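## Task

Put the run's samples S2, S5 and S7 into the bucket adapters sitting on loading stand ST, adding water blanks as needed. Any tube in an adapter must be matched by a tube of the same mass in the hole with the same number in the opposite adapter (1 faces 3, 2 faces 4). Within each adapter, the combined mass in holes 1 and 2 must equal that in holes 3 and 4; hole 5 sits on the pivot axis and does not count toward this. Before DONE is pressed, every tube, unused blanks too, must be fully seated and upright in a well or rack or adapter hole, and that rack or adapter must itself be flat and upright, entirely on the table, or (for an adapter) seated in the stand. Racks and adapters are loose, and nothing may rely on the robot holding it. Release everything and move the gripper away (contact with DONE or its housing is allowed), then press DONE; the task ends as DONE goes down. Do not press DONE unless the loading is correct.

## Robot and tools

ROBOT. One xArm7 arm (seven joints) with a two-finger parallel gripper. The fingers point along the gripper's +z axis and close along its y axis. The reported end_effector_position is the pinch point between closed finger pads, roughly 2 cm short of the fingertips; closing pushes the tips about 10 mm further along +z. Full opening is 0.084 m.

FRAMES. The scene frame has its origin on the table top under the arm base, +z up, +y to the left when facing along +x. State lines give the gripper position (m) and orientation quaternion (wxyz) in this frame, plus velocities in m/s and rad/s. Printed positions may be slightly wrong, more so when reaching far. Motion commands, however, are written in the gripper's own axes.

THE TASK OBJECTS. All tubes are identical 50 mL tubes, so mass depends only on fill. Samples carry an orange cap dot with an ID; judge their fill from the liquid level. Water blanks have a white dot printed with their mL. X8 (grey dot) is someone else's and must stay in its well. Adapters are numbered on their sides, holes 1-5 on top; adapter 1 faces 3 and 2 faces 4. DONE is a green key on a small sloped desk, pushed in until it latches. Loose objects may occasionally get nudged by something.

execute_actions(actions): a list of actions run one after another. Each action is a table of 0 to 15 rows; each row lasts one control step (1/30 s), and if fewer than 15 rows are given the last one is repeated to fill 15 steps. A row is 7 numbers, each within -1 to 1: dx, dy, dz, rx, ry, rz, opening. The first six are an offset in the gripper's own axes from the gripper pose measured when that action began (for the first action of a call, the last pose a result reported). Every row refers to that same starting pose, not to the previous row. Scale: 1.0 equals 0.6 m of travel or 180 degrees; rx, ry, rz form a single rotation vector. Opening is absolute, not an offset: +1 fully open, -1 closed. An empty list just returns state and images.

move(target, speed, blocking): drives the gripper along a straight path to one target. target is a single 7-number row in the same layout, scale and gripper axes as above, an offset from the pose in the most recent result that showed one; its opening is applied at the start. speed is the path's top speed in m/s, 0.002 to 0.5 (default 0.25); rotation is capped at twice that in rad/s. Path length is 0.5 to 10 s, and it stops at 10 s even if short. It takes the shorter rotation and does not slow for obstacles; the hand may lag, wander, or overshoot speed near full stretch. Faster contact and targets set deeper past contact both mean harder impacts. With blocking=false the result comes back after 0.5 s while the arm keeps going; other motion commands are refused until a result shows the move has ended (use wait or stop). The extra "move:" line reports how it ended (done, off_target, moving, held, fault), which limits acted (paced = pose clipped; held = a check blocked steps, after which the arm may suddenly go faster than speed), and the distance left to target.

wait(seconds): 0 to 10 s, the arm keeps its last command; returns early if a running move finishes.

stop(): brakes a running move; needs room, more when fast. Fingers are not stopped.

zoom_image(camera, region): closer look at the latest image from cam_head_left, cam_head_right or cam_wrist; region is [x0, y0, x1, y1] in pixels, origin top-left, at most 504 by 504. Images are 504x504.

read_manual(section): licence texts only.

finished_scene(scene): ends the current scene, given its number; irreversible. Call it only once the goal holds steadily.

CONTROL DETAILS. Each step, the commanded pose is clipped to 70 mm and 16 degrees from the measured pose, so big offsets need several actions; after an action the arm continues at most to the last clipped pose. Position wins over orientation when both cannot be met. "Hand target" shows where the controller is heading; "pose unreachable" means the clearance check altered or blocked the command. Step readings list positions at some steps; HELD marks steps partly held back. Pressing against something firm builds force while the hand is short of its target; zero offsets do not relieve it, moving away does.

GRIPPING. grip_measured uses the opening scale. To keep hold, command an opening well under grip_measured; lower squeezes harder, up to about 24 N per pad. Fast closes can hit harder. Sending back the read grip_measured still holds parts up to about 6 cm wide.

AVOID. Dropping tubes, tipping racks or adapters, knocking anything off the table (this ends the scene), hard hits and strong pushes. A joint reaching its load limit (waist and shoulder 45, upper arm roll, elbow and forearm roll 27, wrist pitch and wrist roll 18 N m, held weight included) triggers a torque fault: the arm backs off, pauses 10 s and drops the rest of the call. Holding loads heats motors; MOTOR HOT appears from 65 °C and at 80 °C brakes engage (OVER-TEMPERATURE FAULT). Joint torque readings carry offsets and noise. The simulation runs while you compose replies, holding the last command. Smooth, quick, low-effort motion is preferred.

Each tool is called after "Call:" by a JSON object that holds its "api" and its "payload", one argument or row to a line.

## Session

Call:
{"api": "execute_actions", "payload": {
  "actions": []
}}

Scene clock: 0.00 s.
end_effector_position=(+0.5574, -0.2475, +0.2860) grip_measured=+1.00 end_effector_quat_wxyz=(-0.009, +0.268, +0.950, -0.159) end_effector_velocity=(-0.000, -0.000, +0.000) end_effector_angular_velocity=(+0.000, -0.001, -0.002)
Joint positions: [-0.399  0.53   0.253  1.651 -0.483  1.196 -2.675  0.084]
Joint velocities: [-0.001 -0.001  0.    -0.     0.001 -0.     0.001 -0.   ]
Joint torques (N m, as the arm reports them, + toward a larger angle): no reading
Motor temperatures (°C, as the motors report them): [41 34 37 37 40 38 38]
Hand target: +0.557, -0.248, +0.286; -0.009, +0.268, +0.950, -0.159

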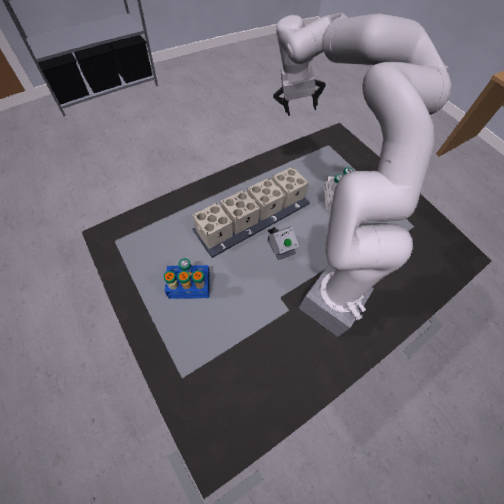

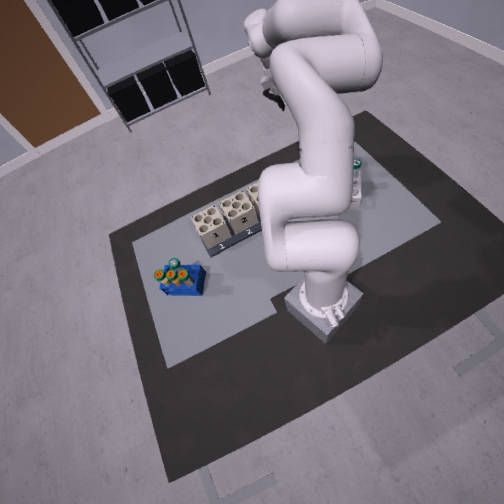

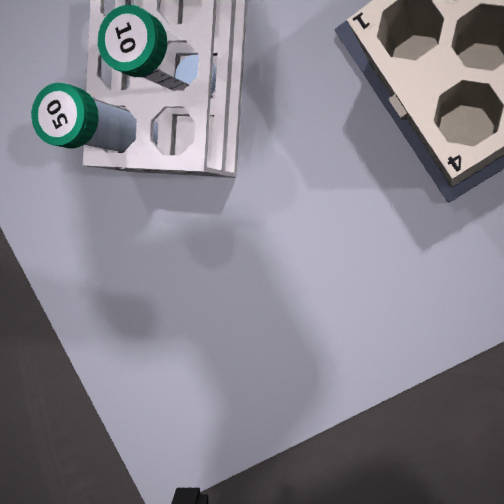

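Call:
{"api": "zoom_image", "payload": {
  "camera": "cam_head_left",
  "region": [150, 150, 370, 310]
}}

Call:
{"api": "zoom_image", "payload": {
  "camera": "cam_head_left",
  "region": [155, 250, 225, 305]
}}

Call:
{"api": "zoom_image", "payload": {
  "camera": "cam_head_right",
  "region": [145, 250, 215, 305]
}}

Region (150, 150, 370, 310) of cam_head_left's 504x504 image, scaled by 2.291, with more detail than that image has; it fills the top 367 rows of this view, and the rest is white.

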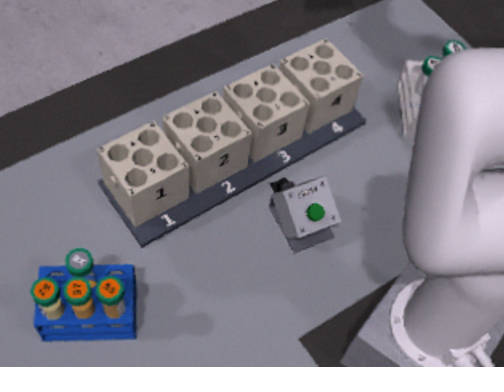

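Region (155, 250, 225, 305) of cam_head_left's 504x504 image, scaled by 7.200, with more detail than that image has; it fills the top 396 rows of this view, and the rest is white.

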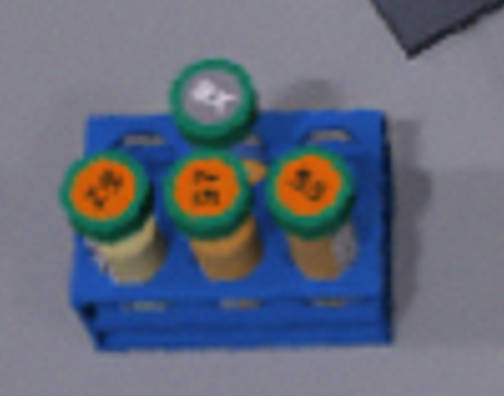

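Region (145, 250, 215, 305) of cam_head_right's 504x504 image, scaled by 7.200, with more detail than that image has; it fills the top 396 rows of this view, and the rest is white.

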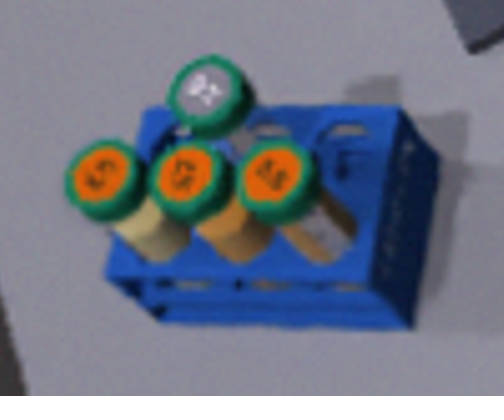

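Call:
{"api": "move", "payload": {
  "target": [0.248,-0.203,-0.023,-0.098,-0.014,-0.167,1]
}}

Scene clock: 16.50 s.
end_effector_position=(+0.3703, -0.2643, +0.3255) grip_measured=+1.00 end_effector_quat_wxyz=(+0.012, +0.007, +1.000, -0.011) end_effector_velocity=(-0.002, -0.003, +0.001) end_effector_angular_velocity=(-0.001, -0.003, -0.006)
Joint positions: [-0.747 -0.065  0.224  1.     0.012  1.031 -3.757  0.084]
Joint velocities: [-0.005 -0.003 -0.005 -0.     0.001 -0.    -0.005  0.   ]
Joint torques (N m, as the arm reports them, + toward a larger angle): [ -0.24 -13.18  -0.75  16.44  -0.35  -0.98  -0.3 ]
Motor temperatures (°C, as the motors report them): [41 34 37 39 40 38 38]
Hand target: +0.370, -0.265, +0.326; +0.012, +0.008, +1.000, -0.011
Off the commanded pose: 0.002 m, 0 deg.
move: done
camera_calibration (this result's frames):
cam_wrist: T_world_to_cam=[[-0.00996297, 0.999836, -0.015118, 0.304297], [0.99995, 0.0099535, -0.000701653, -0.296821], [-0.00055106, -0.0151243, -0.999885, 0.453749], [0, 0, 0, 1]] pos_world=[0.300088, -0.29443, 0.458089]

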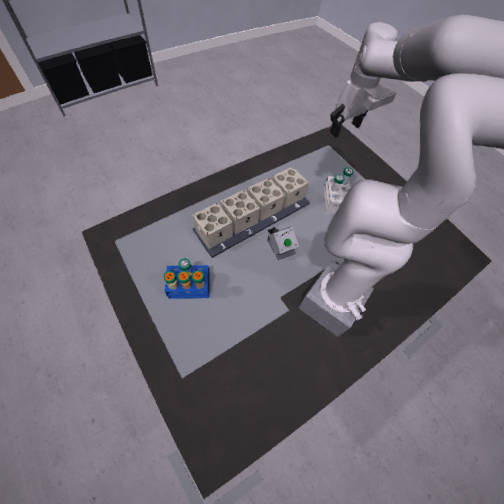

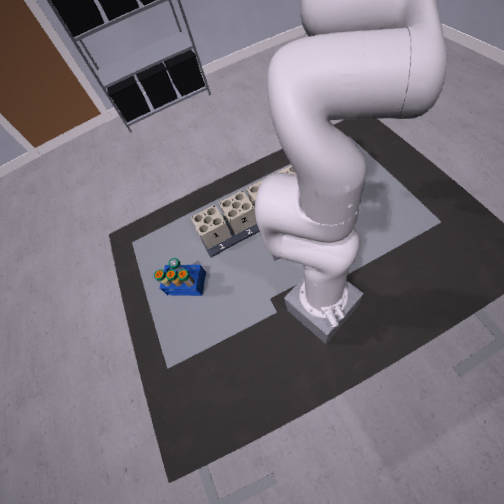

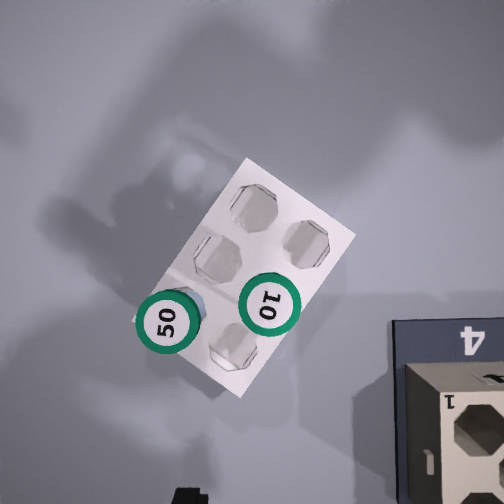

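Call:
{"api": "move", "payload": {
  "target": [0,0.6,0.03,0,0,0,1],
  "speed": 0.35
}}

Call:
{"api": "move", "payload": {
  "target": [0.177,0.566,0.09,0.098,-0.155,0,1],
  "speed": 0.35
}}

Scene clock: 24.43 s.
end_effector_position=(+0.3760, +0.0935, +0.2983) grip_measured=+1.00 end_effector_quat_wxyz=(+0.011, +0.008, +1.000, -0.012) end_effector_velocity=(+0.000, +0.006, +0.001) end_effector_angular_velocity=(-0.005, -0.005, +0.012)
Joint positions: [-0.393 -0.326  0.709  0.742  0.219  0.987 -3.053  0.084]
Joint velocities: [ 0.008 -0.001  0.01   0.005 -0.003 -0.     0.008  0.   ]
Joint torques (N m, as the arm reports them, + toward a larger angle): [-0.34 -5.85 -5.29 15.71 -0.39 -0.96 -0.35]
Motor temperatures (°C, as the motors report them): [41 34 37 40 40 38 38]
Hand target: +0.376, +0.095, +0.298; +0.011, +0.007, +1.000, -0.012
Off the commanded pose: 0.002 m, 0 deg.
move: done
camera_calibration (this result's frames):
cam_wrist: T_world_to_cam=[[-0.00732305, 0.99983, -0.0169084, -0.0542137], [0.999969, 0.00727228, -0.00306219, -0.305141], [-0.00293871, -0.0169303, -0.999852, 0.432988], [0, 0, 0, 1]] pos_world=[0.306007, 0.0637542, 0.431073]

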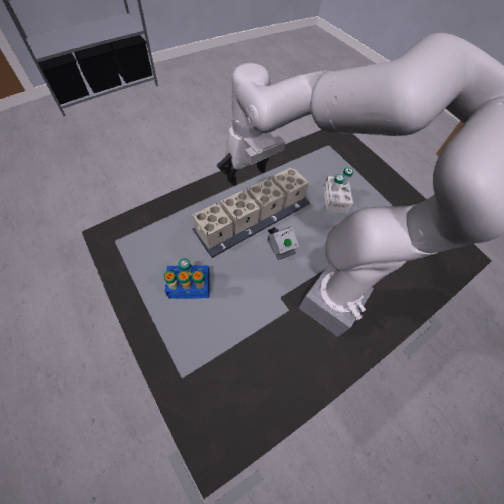

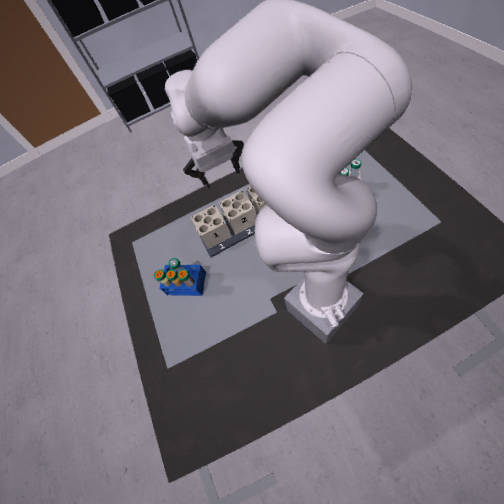

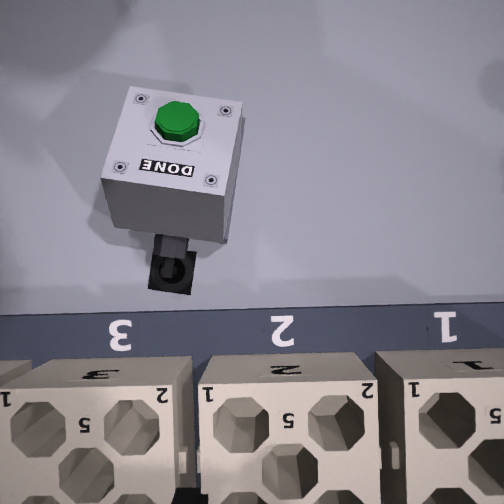

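Scene clock: 26.23 s.
end_effector_position=(+0.2776, +0.4322, +0.2331) grip_measured=+1.00 end_effector_quat_wxyz=(+0.249, +0.007, +0.954, -0.167) end_effector_velocity=(+0.000, +0.002, +0.001) end_effector_angular_velocity=(+0.001, -0.002, +0.000)
Joint positions: [-0.844 -0.729  2.009  1.205  0.059  0.967 -2.014  0.084]
Joint velocities: [-0.003 -0.002  0.001  0.006  0.001  0.002  0.    -0.   ]
Joint torques (N m, as the arm reports them, + toward a larger angle): [ -0.21  16.39 -18.09  12.27  -0.6   -0.49  -0.29]
Motor temperatures (°C, as the motors report them): [41 34 37 40 40 38 38]
Hand target: +0.278, +0.432, +0.233; +0.249, +0.007, +0.954, -0.167
Off the commanded pose: 0.002 m, 0 deg.
move: done
camera_calibration (this result's frames):
cam_wrist: T_world_to_cam=[[0.073107, 0.944497, -0.320281, -0.322428], [0.889227, 0.0836816, 0.449748, -0.317225], [0.451588, -0.317682, -0.833755, 0.338375], [0, 0, 0, 1]] pos_world=[0.152851, 0.438574, 0.321525]

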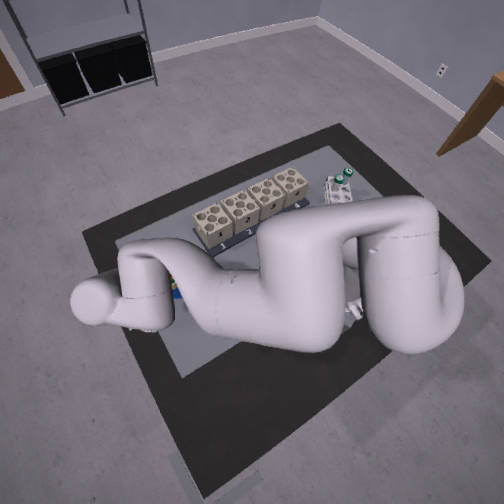

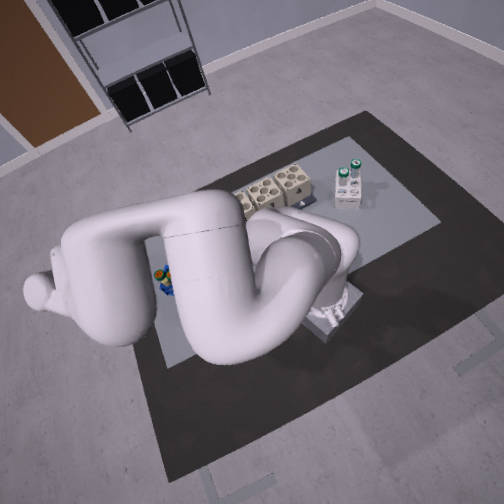

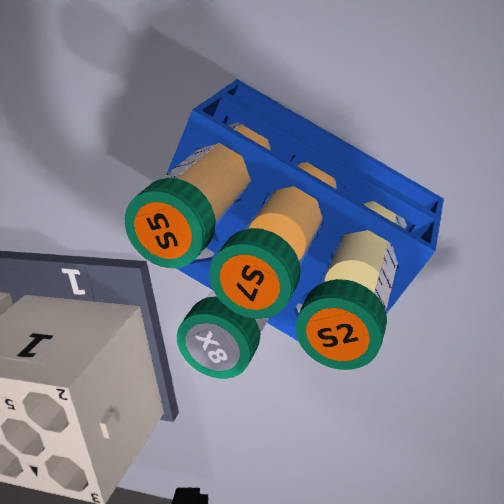

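Call:
{"api": "move", "payload": {
  "target": [-0.003,-0.043,0.063,-0.182,0.089,-0.327,0.4]
}}

Scene clock: 39.90 s.
end_effector_position=(+0.2941, +0.3966, +0.2115) grip_measured=+0.39 end_effector_quat_wxyz=(+0.002, -0.501, +0.866, +0.000) end_effector_velocity=(+0.001, -0.001, -0.000) end_effector_angular_velocity=(-0.000, +0.003, -0.002)
Joint positions: [-1.391 -0.32   2.39   1.032  0.299  0.814 -3.472  0.061]
Joint velocities: [-0.004  0.     0.    -0.     0.002  0.002 -0.004  0.   ]
Joint torques (N m, as the arm reports them, + toward a larger angle): [-0.41 16.09 -7.06 14.83 -0.47 -0.84 -0.26]
Motor temperatures (°C, as the motors report them): [41 34 38 40 40 38 38]
Hand target: +0.294, +0.396, +0.212; +0.002, -0.501, +0.866, +0.000
Off the commanded pose: 0.001 m, 0 deg.
move: done
camera_calibration (this result's frames):
cam_wrist: T_world_to_cam=[[-0.878563, 0.477588, 0.00610139, 0.0991104], [0.477365, 0.878433, -0.0218746, -0.413483], [-0.0158067, -0.0163056, -0.999742, 0.354662], [0, 0, 0, 1]] pos_world=[0.290063, 0.321666, 0.344921]

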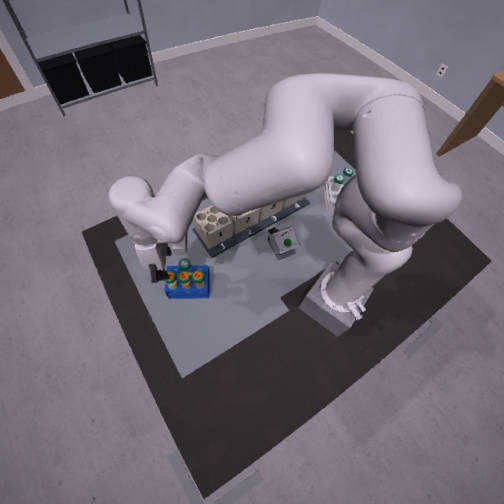

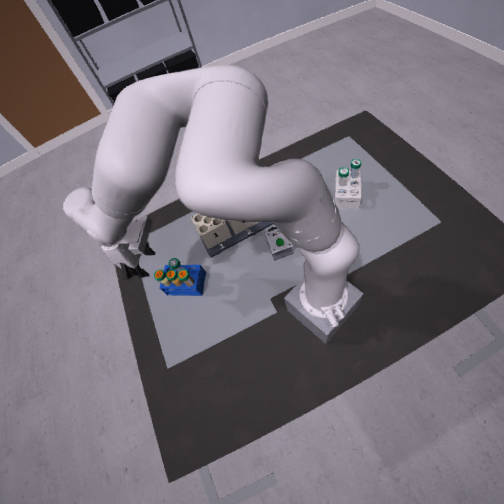

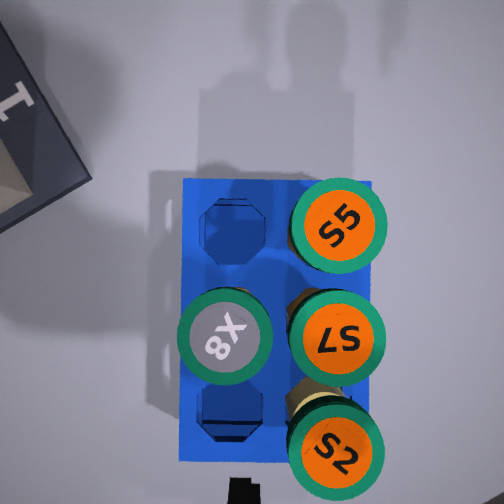

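Call:
{"api": "move", "payload": {
  "target": [0,0,0.172,0,0,0,0.4],
  "speed": 0.12
}}

Call:
{"api": "move", "payload": {
  "target": [0,0,0,0,0,0,-0.5]
}}

Call:
{"api": "move", "payload": {
  "target": [0,0,-0.21,0,0,0,-0.5],
  "speed": 0.15
}}

Scene clock: 49.57 s.
end_effector_position=(+0.2949, +0.3972, +0.1087) grip_measured=+0.39 end_effector_quat_wxyz=(+0.002, -0.501, +0.866, +0.001) end_effector_velocity=(-0.003, -0.002, -0.004) end_effector_angular_velocity=(-0.007, +0.005, +0.002)
Joint positions: [-1.511 -0.56   2.547  1.019  0.547  0.607 -3.641  0.061]
Joint velocities: [-0.    -0.005  0.004 -0.004  0.002  0.    -0.001  0.   ]
Joint torques (N m, as the arm reports them, + toward a larger angle): [-0.44 19.31 -9.57 12.29 -0.35 -0.8  -0.36]
Motor temperatures (°C, as the motors report them): [41 34 38 40 40 38 38]
Hand target: +0.295, +0.397, +0.108; +0.002, -0.501, +0.866, +0.000
Off the commanded pose: 0.001 m, 0 deg.
move: done
camera_calibration (this result's frames):
cam_wrist: T_world_to_cam=[[-0.87837, 0.477938, 0.00639094, 0.0999431], [0.477731, 0.878265, -0.0205982, -0.416844], [-0.0154576, -0.0150397, -0.999767, 0.251321], [0, 0, 0, 1]] pos_world=[0.290811, 0.322113, 0.242038]

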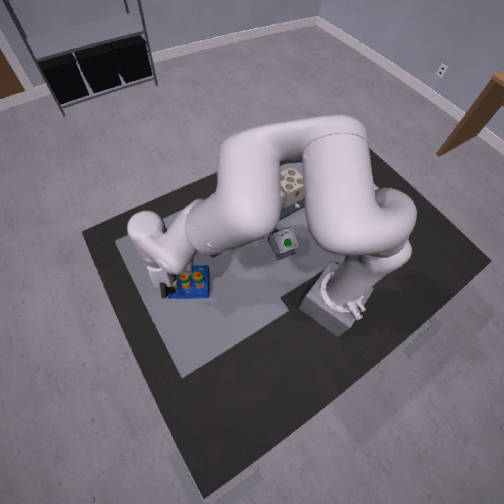

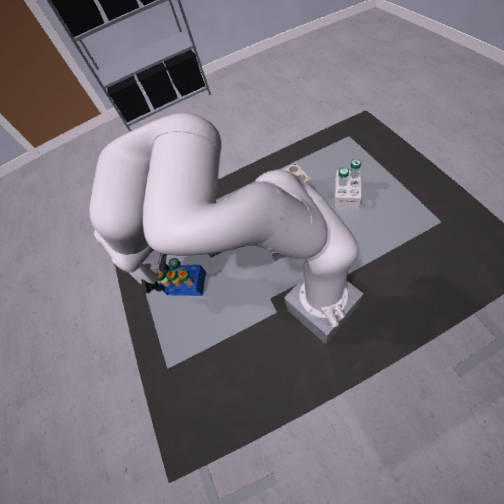

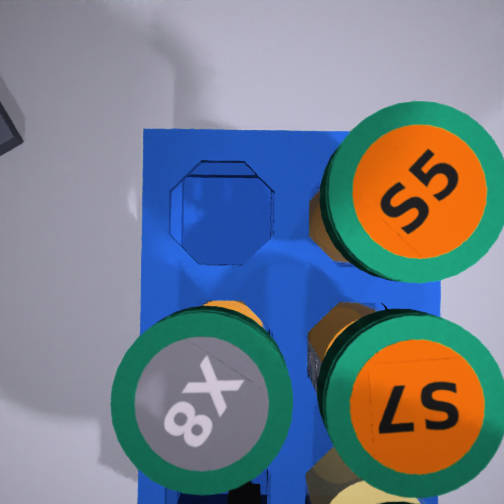

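Scene clock: 50.07 s.
end_effector_position=(+0.2950, +0.3973, +0.1088) grip_measured=-0.26 end_effector_quat_wxyz=(+0.002, -0.501, +0.866, +0.001) end_effector_velocity=(-0.001, +0.000, -0.000) end_effector_angular_velocity=(-0.000, +0.000, +0.001)
Joint positions: [-1.511 -0.56   2.547  1.019  0.547  0.607 -3.641  0.033]
Joint velocities: [ 0.001  0.     0.    -0.001 -0.    -0.     0.    -0.   ]
Joint torques (N m, as the arm reports them, + toward a larger angle): [-0.15 18.99 -9.2  11.89 -0.43 -0.85 -0.27]
Motor temperatures (°C, as the motors report them): [41 34 38 40 40 38 38]
Hand target: +0.295, +0.397, +0.109; +0.002, -0.501, +0.866, +0.001
Off the commanded pose: 0.000 m, 0 deg.
move: done
camera_calibration (this result's frames):
cam_wrist: T_world_to_cam=[[-0.87834, 0.477994, 0.00634566, 0.0999712], [0.477792, 0.878238, -0.0203231, -0.416974], [-0.0152873, -0.0148187, -0.999773, 0.251284], [0, 0, 0, 1]] pos_world=[0.290877, 0.322141, 0.242118]

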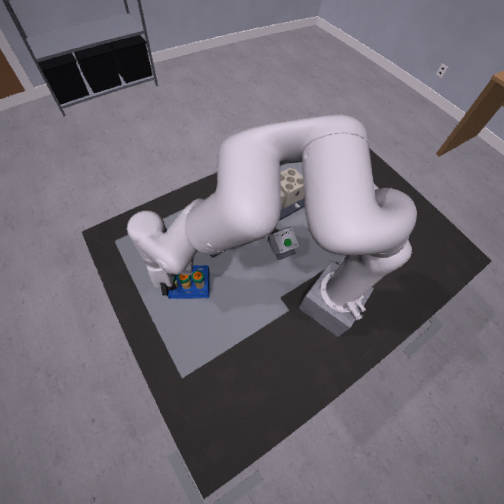

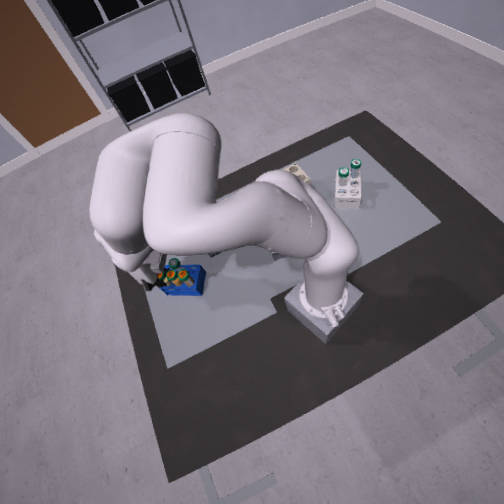

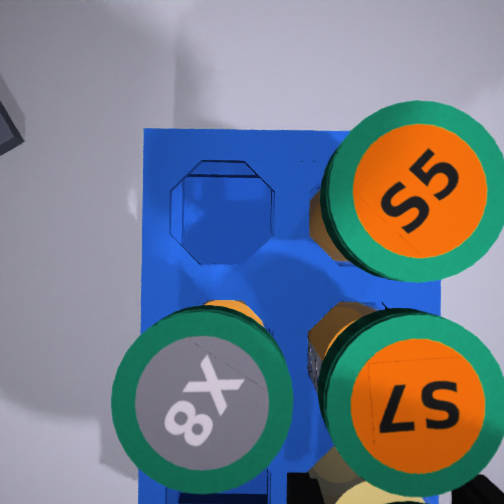

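Scene clock: 51.33 s.
end_effector_position=(+0.2939, +0.3965, +0.2343) grip_measured=-0.26 end_effector_quat_wxyz=(+0.002, -0.501, +0.866, +0.000) end_effector_velocity=(+0.004, +0.002, +0.005) end_effector_angular_velocity=(+0.010, -0.006, -0.005)
Joint positions: [-1.372 -0.271  2.369  1.05   0.247  0.865 -3.436  0.033]
Joint velocities: [-0.001  0.005 -0.004  0.007 -0.002 -0.001  0.002  0.   ]
Joint torques (N m, as the arm reports them, + toward a larger angle): [-0.47 15.57 -5.94 15.3  -0.27 -0.87 -0.33]
Motor temperatures (°C, as the motors report them): [41 34 38 40 40 38 38]
Hand target: +0.294, +0.397, +0.235; +0.002, -0.501, +0.866, +0.000
Off the commanded pose: 0.001 m, 0 deg.
move: done
camera_calibration (this result's frames):
cam_wrist: T_world_to_cam=[[-0.878602, 0.477518, 0.00589395, 0.0989861], [0.477298, 0.878468, -0.021938, -0.412766], [-0.0156535, -0.0164616, -0.999742, 0.377452], [0, 0, 0, 1]] pos_world=[0.28989, 0.321547, 0.367715]

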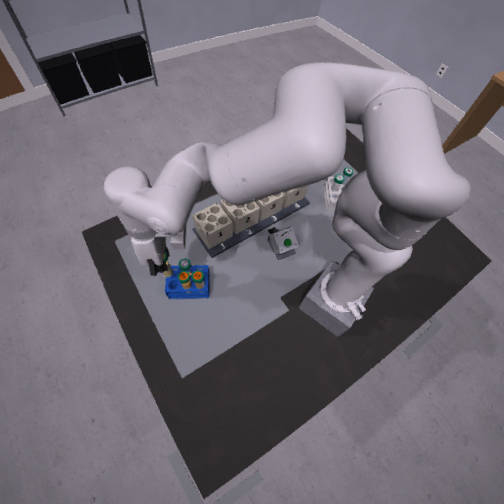

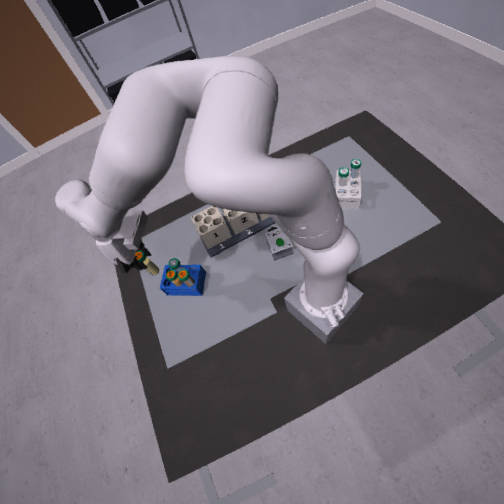

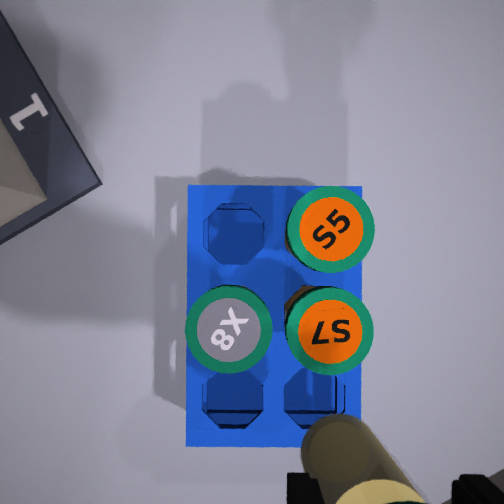

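Call:
{"api": "move", "payload": {
  "target": [0,0,-0.025,0,0,0,-0.5]
}}

Call:
{"api": "move", "payload": {
  "target": [0.195,-0.363,0.03,0,0,0,-0.5]
}}

Scene clock: 56.00 s.
end_effector_position=(+0.2937, +0.3963, +0.2491) grip_measured=-0.26 end_effector_quat_wxyz=(+0.001, -0.501, +0.866, -0.000) end_effector_velocity=(-0.000, -0.000, -0.000) end_effector_angular_velocity=(-0.002, -0.002, +0.001)
Joint positions: [-1.36  -0.242  2.356  1.065  0.216  0.901 -3.414  0.033]
Joint velocities: [ 0.001 -0.001  0.     0.    -0.003  0.     0.002 -0.   ]
Joint torques (N m, as the arm reports them, + toward a larger angle): [-0.29 14.99 -5.56 15.62 -0.4  -0.89 -0.21]
Motor temperatures (°C, as the motors report them): [41 34 38 40 40 38 38]
Hand target: +0.294, +0.396, +0.249; +0.002, -0.501, +0.866, +0.000
Off the commanded pose: 0.000 m, 0 deg.
move: done
camera_calibration (this result's frames):
cam_wrist: T_world_to_cam=[[-0.878664, 0.477405, 0.00587043, 0.0988492], [0.477178, 0.878521, -0.022405, -0.412098], [-0.0158536, -0.0168852, -0.999732, 0.392469], [0, 0, 0, 1]] pos_world=[0.289721, 0.321473, 0.38255]

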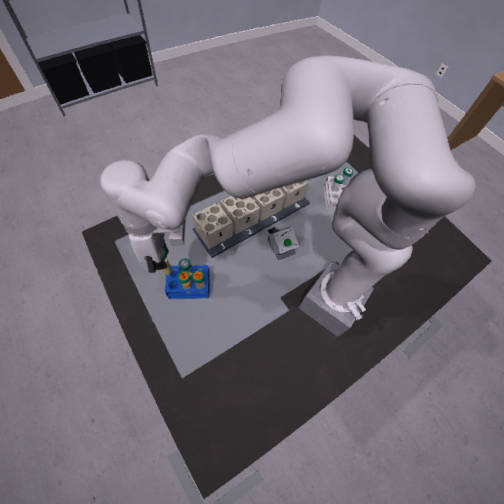

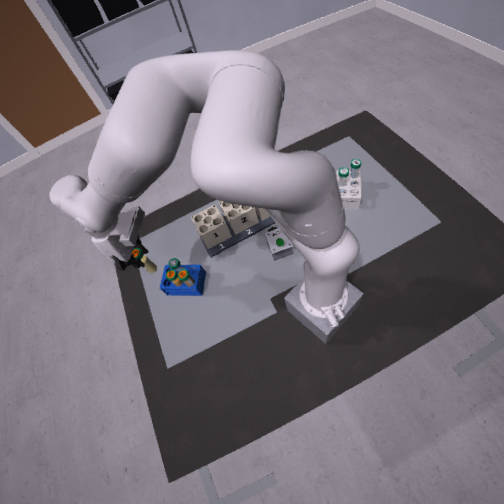

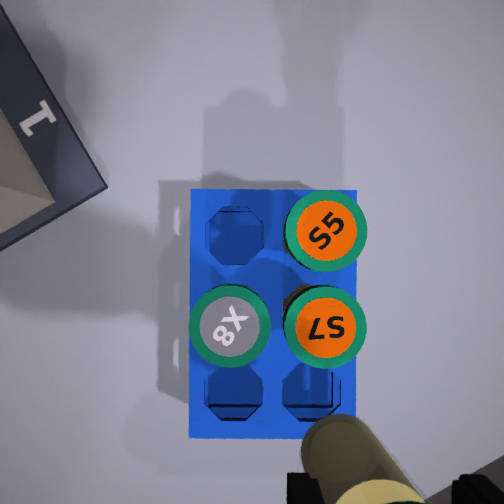

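Scene clock: 57.47 s.
end_effector_position=(+0.4238, +0.1874, +0.2315) grip_measured=-0.26 end_effector_quat_wxyz=(+0.002, -0.502, +0.865, +0.001) end_effector_velocity=(+0.004, -0.008, +0.001) end_effector_angular_velocity=(+0.000, -0.003, -0.017)
Joint positions: [-1.675 -0.197  2.168  0.927  0.225  0.824 -3.943  0.033]
Joint velocities: [-0.01   0.001 -0.009  0.    -0.001 -0.    -0.002 -0.   ]
Joint torques (N m, as the arm reports them, + toward a larger angle): [ 0.01 11.47 -4.86 15.2  -0.37 -1.01 -0.24]
Motor temperatures (°C, as the motors report them): [41 34 38 40 40 38 38]
Hand target: +0.424, +0.187, +0.231; +0.002, -0.501, +0.866, +0.001
Off the commanded pose: 0.001 m, 0 deg.
move: done
camera_calibration (this result's frames):
cam_wrist: T_world_to_cam=[[-0.879406, 0.476026, 0.00660705, 0.313374], [0.475814, 0.879302, -0.0207178, -0.291017], [-0.0156718, -0.0150756, -0.999764, 0.372959], [0, 0, 0, 1]] pos_world=[0.419898, 0.11234, 0.364772]

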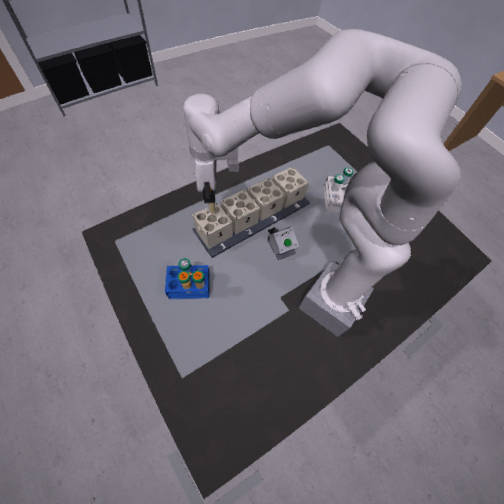

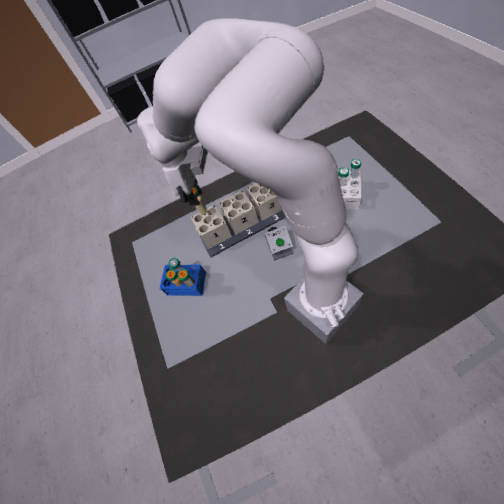

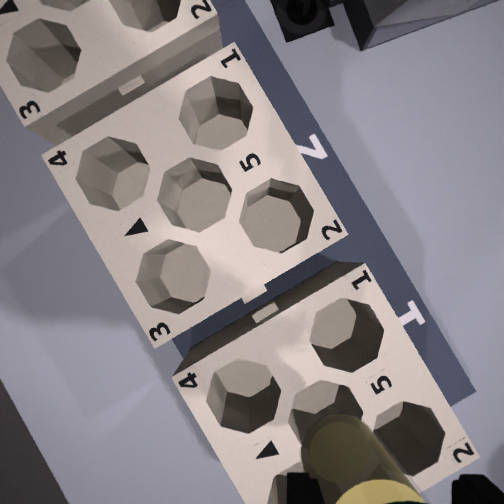

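Call:
{"api": "move", "payload": {
  "target": [0.01,-0.001,0.02,0,0,0,-0.5],
  "speed": 0.05
}}

Scene clock: 61.43 s.
end_effector_position=(+0.4215, +0.1820, +0.2196) grip_measured=-0.26 end_effector_quat_wxyz=(+0.002, -0.502, +0.865, +0.001) end_effector_velocity=(+0.001, +0.000, +0.001) end_effector_angular_velocity=(+0.001, -0.003, +0.000)
Joint positions: [-1.688 -0.212  2.176  0.9    0.249  0.79  -3.969  0.033]
Joint velocities: [ 0.     0.    -0.     0.001  0.001 -0.003 -0.001 -0.   ]
Joint torques (N m, as the arm reports them, + toward a larger angle): [-0.4  11.72 -5.38 14.83 -0.33 -0.93 -0.27]
Motor temperatures (°C, as the motors report them): [41 34 38 40 40 38 38]
Hand target: +0.421, +0.182, +0.219; +0.002, -0.502, +0.865, +0.001
Off the commanded pose: 0.000 m, 0 deg.
move: done
camera_calibration (this result's frames):
cam_wrist: T_world_to_cam=[[-0.879407, 0.476027, 0.00644956, 0.314039], [0.475822, 0.879305, -0.0204318, -0.285497], [-0.0153972, -0.014899, -0.99977, 0.360792], [0, 0, 0, 1]] pos_world=[0.417569, 0.106923, 0.352851]

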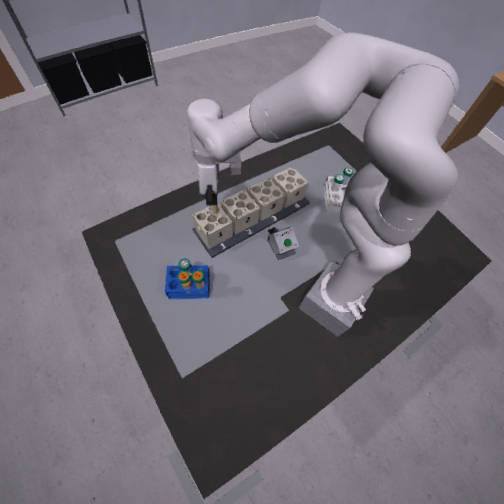

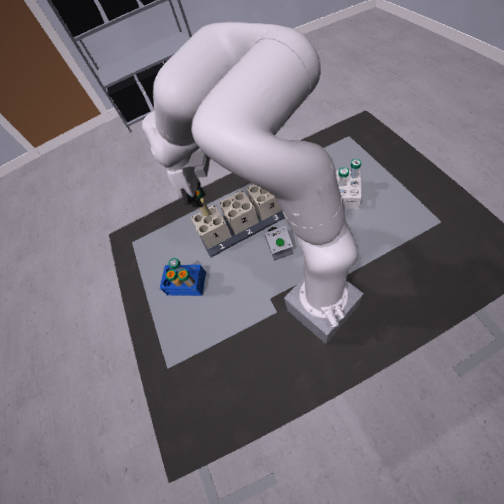

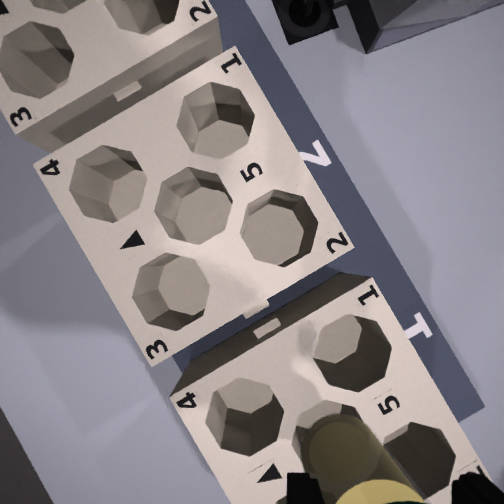

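Call:
{"api": "move", "payload": {
  "target": [0,0,0.135,0,0,0,-0.5],
  "speed": 0.04
}}

Scene clock: 70.33 s.
end_effector_position=(+0.4219, +0.1823, +0.1385) grip_measured=-0.26 end_effector_quat_wxyz=(+0.002, -0.501, +0.865, +0.001) end_effector_velocity=(+0.001, +0.001, +0.000) end_effector_angular_velocity=(+0.002, -0.003, +0.002)
Joint positions: [-1.841 -0.433  2.361  0.878  0.533  0.626 -4.167  0.033]
Joint velocities: [-0.001 -0.     0.001  0.001  0.001 -0.002 -0.003  0.   ]
Joint torques (N m, as the arm reports them, + toward a larger angle): [-0.71 15.3  -9.44 11.99 -0.45 -0.88 -0.27]
Motor temperatures (°C, as the motors report them): [41 34 37 40 40 38 38]
Hand target: +0.422, +0.182, +0.139; +0.002, -0.501, +0.865, +0.001
Off the commanded pose: 0.000 m, 0 deg.
move: done
camera_calibration (this result's frames):
cam_wrist: T_world_to_cam=[[-0.879283, 0.476251, 0.00681654, 0.314655], [0.476046, 0.879191, -0.0200602, -0.287727], [-0.0155467, -0.0143936, -0.999776, 0.279773], [0, 0, 0, 1]] pos_world=[0.417992, 0.10714, 0.271794]

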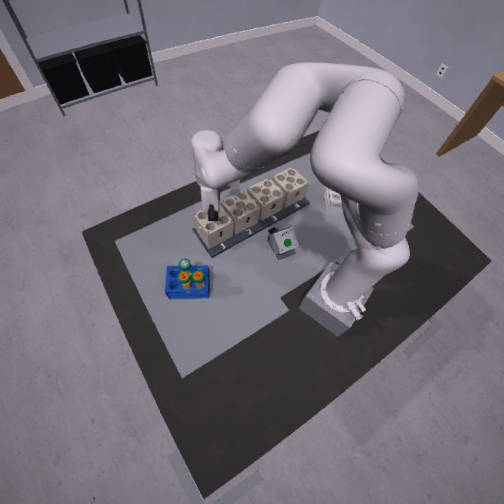

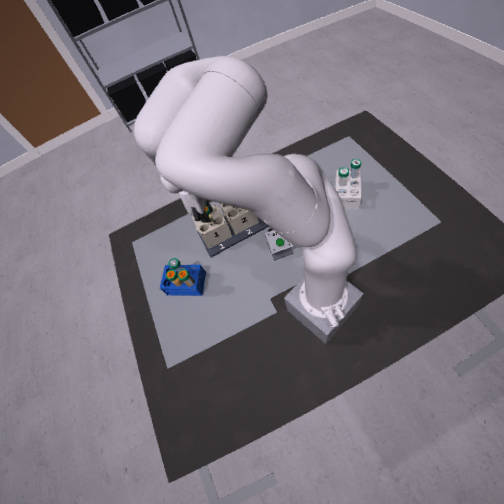

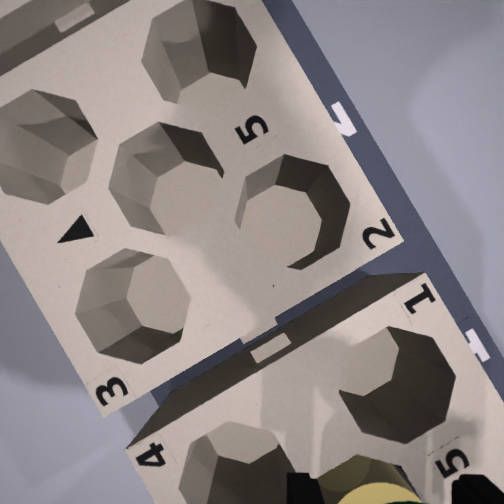

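Call:
{"api": "move", "payload": {
  "target": [0,0,0.018,0,0,0,-0.5],
  "speed": 0.015
}}

Call:
{"api": "move", "payload": {
  "target": [0,0,0,0,0,0,0.4]
}}

Call:
{"api": "move", "payload": {
  "target": [0,0,-0.11,0,0,0,0.4]
}}

Scene clock: 73.47 s.
end_effector_position=(+0.4219, +0.1824, +0.1277) grip_measured=-0.26 end_effector_quat_wxyz=(+0.002, -0.501, +0.865, +0.001) end_effector_velocity=(+0.001, +0.001, +0.000) end_effector_angular_velocity=(+0.001, -0.002, +0.002)
Joint positions: [-1.864 -0.461  2.39   0.881  0.567  0.606 -4.191  0.033]
Joint velocities: [-0.    -0.     0.001  0.001  0.    -0.001 -0.002  0.   ]
Joint torques (N m, as the arm reports them, + toward a larger angle): [-0.99 15.42 -9.88 11.28 -0.51 -0.8  -0.27]
Motor temperatures (°C, as the motors report them): [41 34 38 40 40 38 38]
Hand target: +0.422, +0.182, +0.128; +0.002, -0.501, +0.865, +0.001
Off the commanded pose: 0.000 m, 0 deg.
move: done
camera_calibration (this result's frames):
cam_wrist: T_world_to_cam=[[-0.879274, 0.476266, 0.00694642, 0.314692], [0.476058, 0.879183, -0.0201448, -0.287955], [-0.0157015, -0.0144059, -0.999773, 0.269024], [0, 0, 0, 1]] pos_world=[0.418008, 0.107164, 0.260977]

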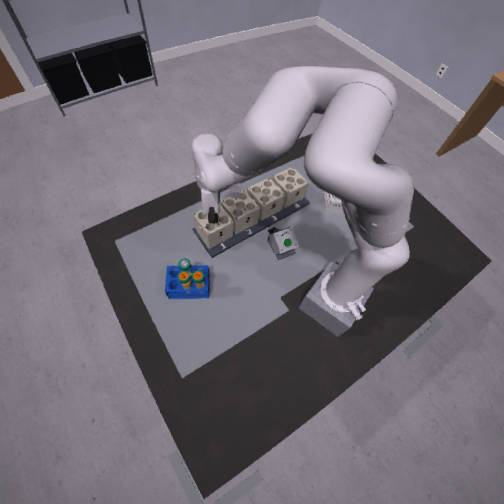

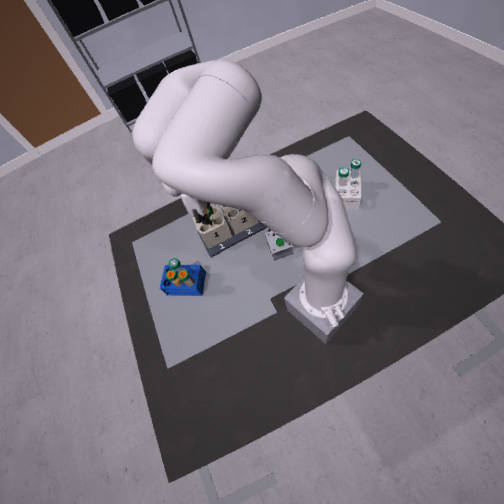

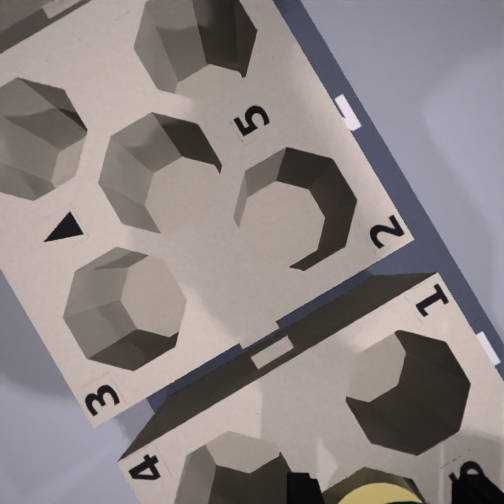

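Scene clock: 73.97 s.
end_effector_position=(+0.4219, +0.1823, +0.1277) grip_measured=+0.39 end_effector_quat_wxyz=(+0.002, -0.501, +0.865, +0.001) end_effector_velocity=(+0.000, -0.000, +0.000) end_effector_angular_velocity=(+0.000, +0.000, +0.001)
Joint positions: [-1.864 -0.461  2.39   0.881  0.567  0.606 -4.191  0.061]
Joint velocities: [-0.001  0.001  0.     0.001 -0.001  0.001 -0.001 -0.   ]
Joint torques (N m, as the arm reports them, + toward a larger angle): [-0.43 16.03 -9.14 12.18 -0.33 -0.91 -0.19]
Motor temperatures (°C, as the motors report them): [41 34 38 40 40 38 38]
Hand target: +0.422, +0.182, +0.128; +0.002, -0.501, +0.865, +0.001
Off the commanded pose: 0.000 m, 0 deg.
move: done
camera_calibration (this result's frames):
cam_wrist: T_world_to_cam=[[-0.87923, 0.476346, 0.00698314, 0.314667], [0.476135, 0.879138, -0.0202749, -0.287886], [-0.015797, -0.0145014, -0.99977, 0.269045], [0, 0, 0, 1]] pos_world=[0.417987, 0.107103, 0.260949]

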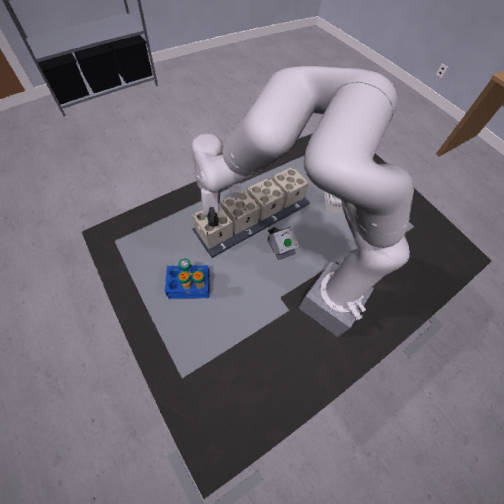

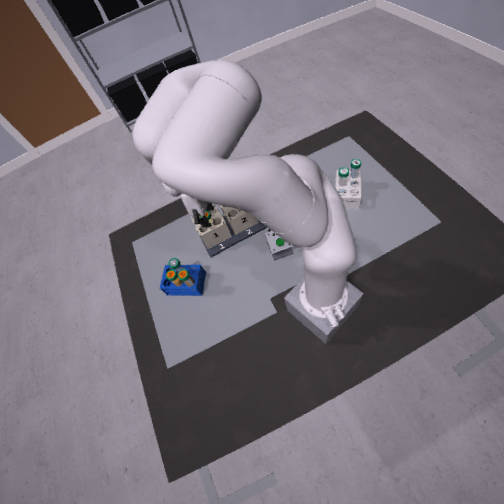

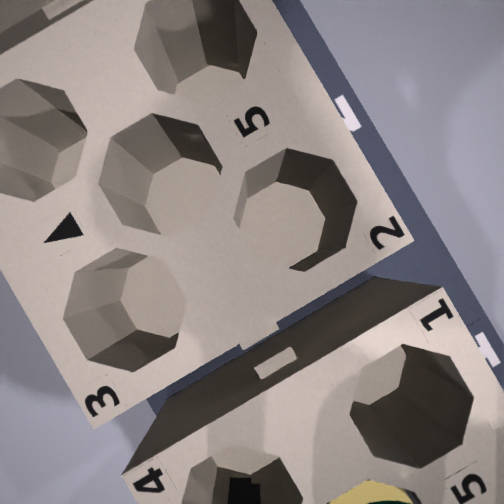

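Scene clock: 74.80 s.
end_effector_position=(+0.4211, +0.1819, +0.1932) grip_measured=+0.39 end_effector_quat_wxyz=(+0.001, -0.502, +0.865, +0.001) end_effector_velocity=(+0.004, -0.000, +0.004) end_effector_angular_velocity=(+0.003, -0.008, -0.004)
Joint positions: [-1.748 -0.28   2.243  0.883  0.332  0.732 -4.027  0.061]
Joint velocities: [ 0.     0.004 -0.006  0.005 -0.003  0.     0.002  0.   ]
Joint torques (N m, as the arm reports them, + toward a larger angle): [-0.5  12.72 -6.46 14.03 -0.31 -0.87 -0.26]
Motor temperatures (°C, as the motors report them): [41 34 38 40 40 38 38]
Hand target: +0.422, +0.182, +0.194; +0.002, -0.501, +0.865, +0.001
Off the commanded pose: 0.001 m, 0 deg.
move: done
camera_calibration (this result's frames):
cam_wrist: T_world_to_cam=[[-0.879384, 0.476056, 0.00742109, 0.313702], [0.475812, 0.879275, -0.0218977, -0.285445], [-0.0169497, -0.0157254, -0.999733, 0.335189], [0, 0, 0, 1]] pos_world=[0.417364, 0.106916, 0.326521]

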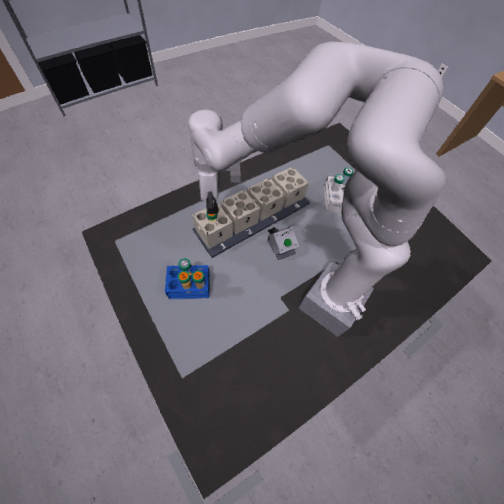

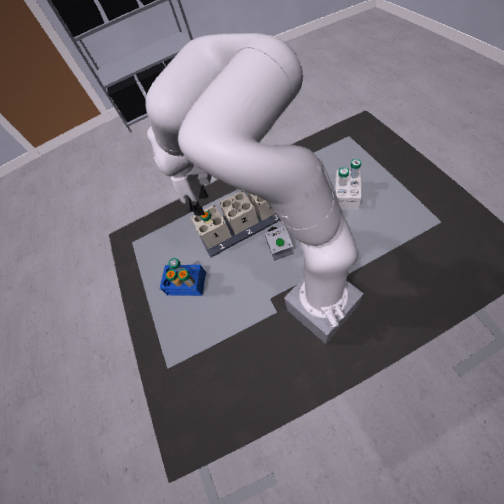

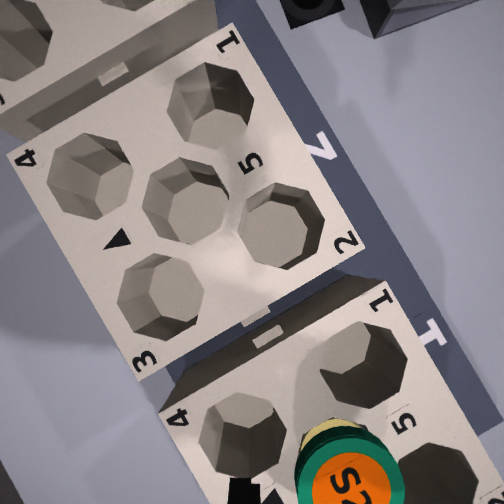

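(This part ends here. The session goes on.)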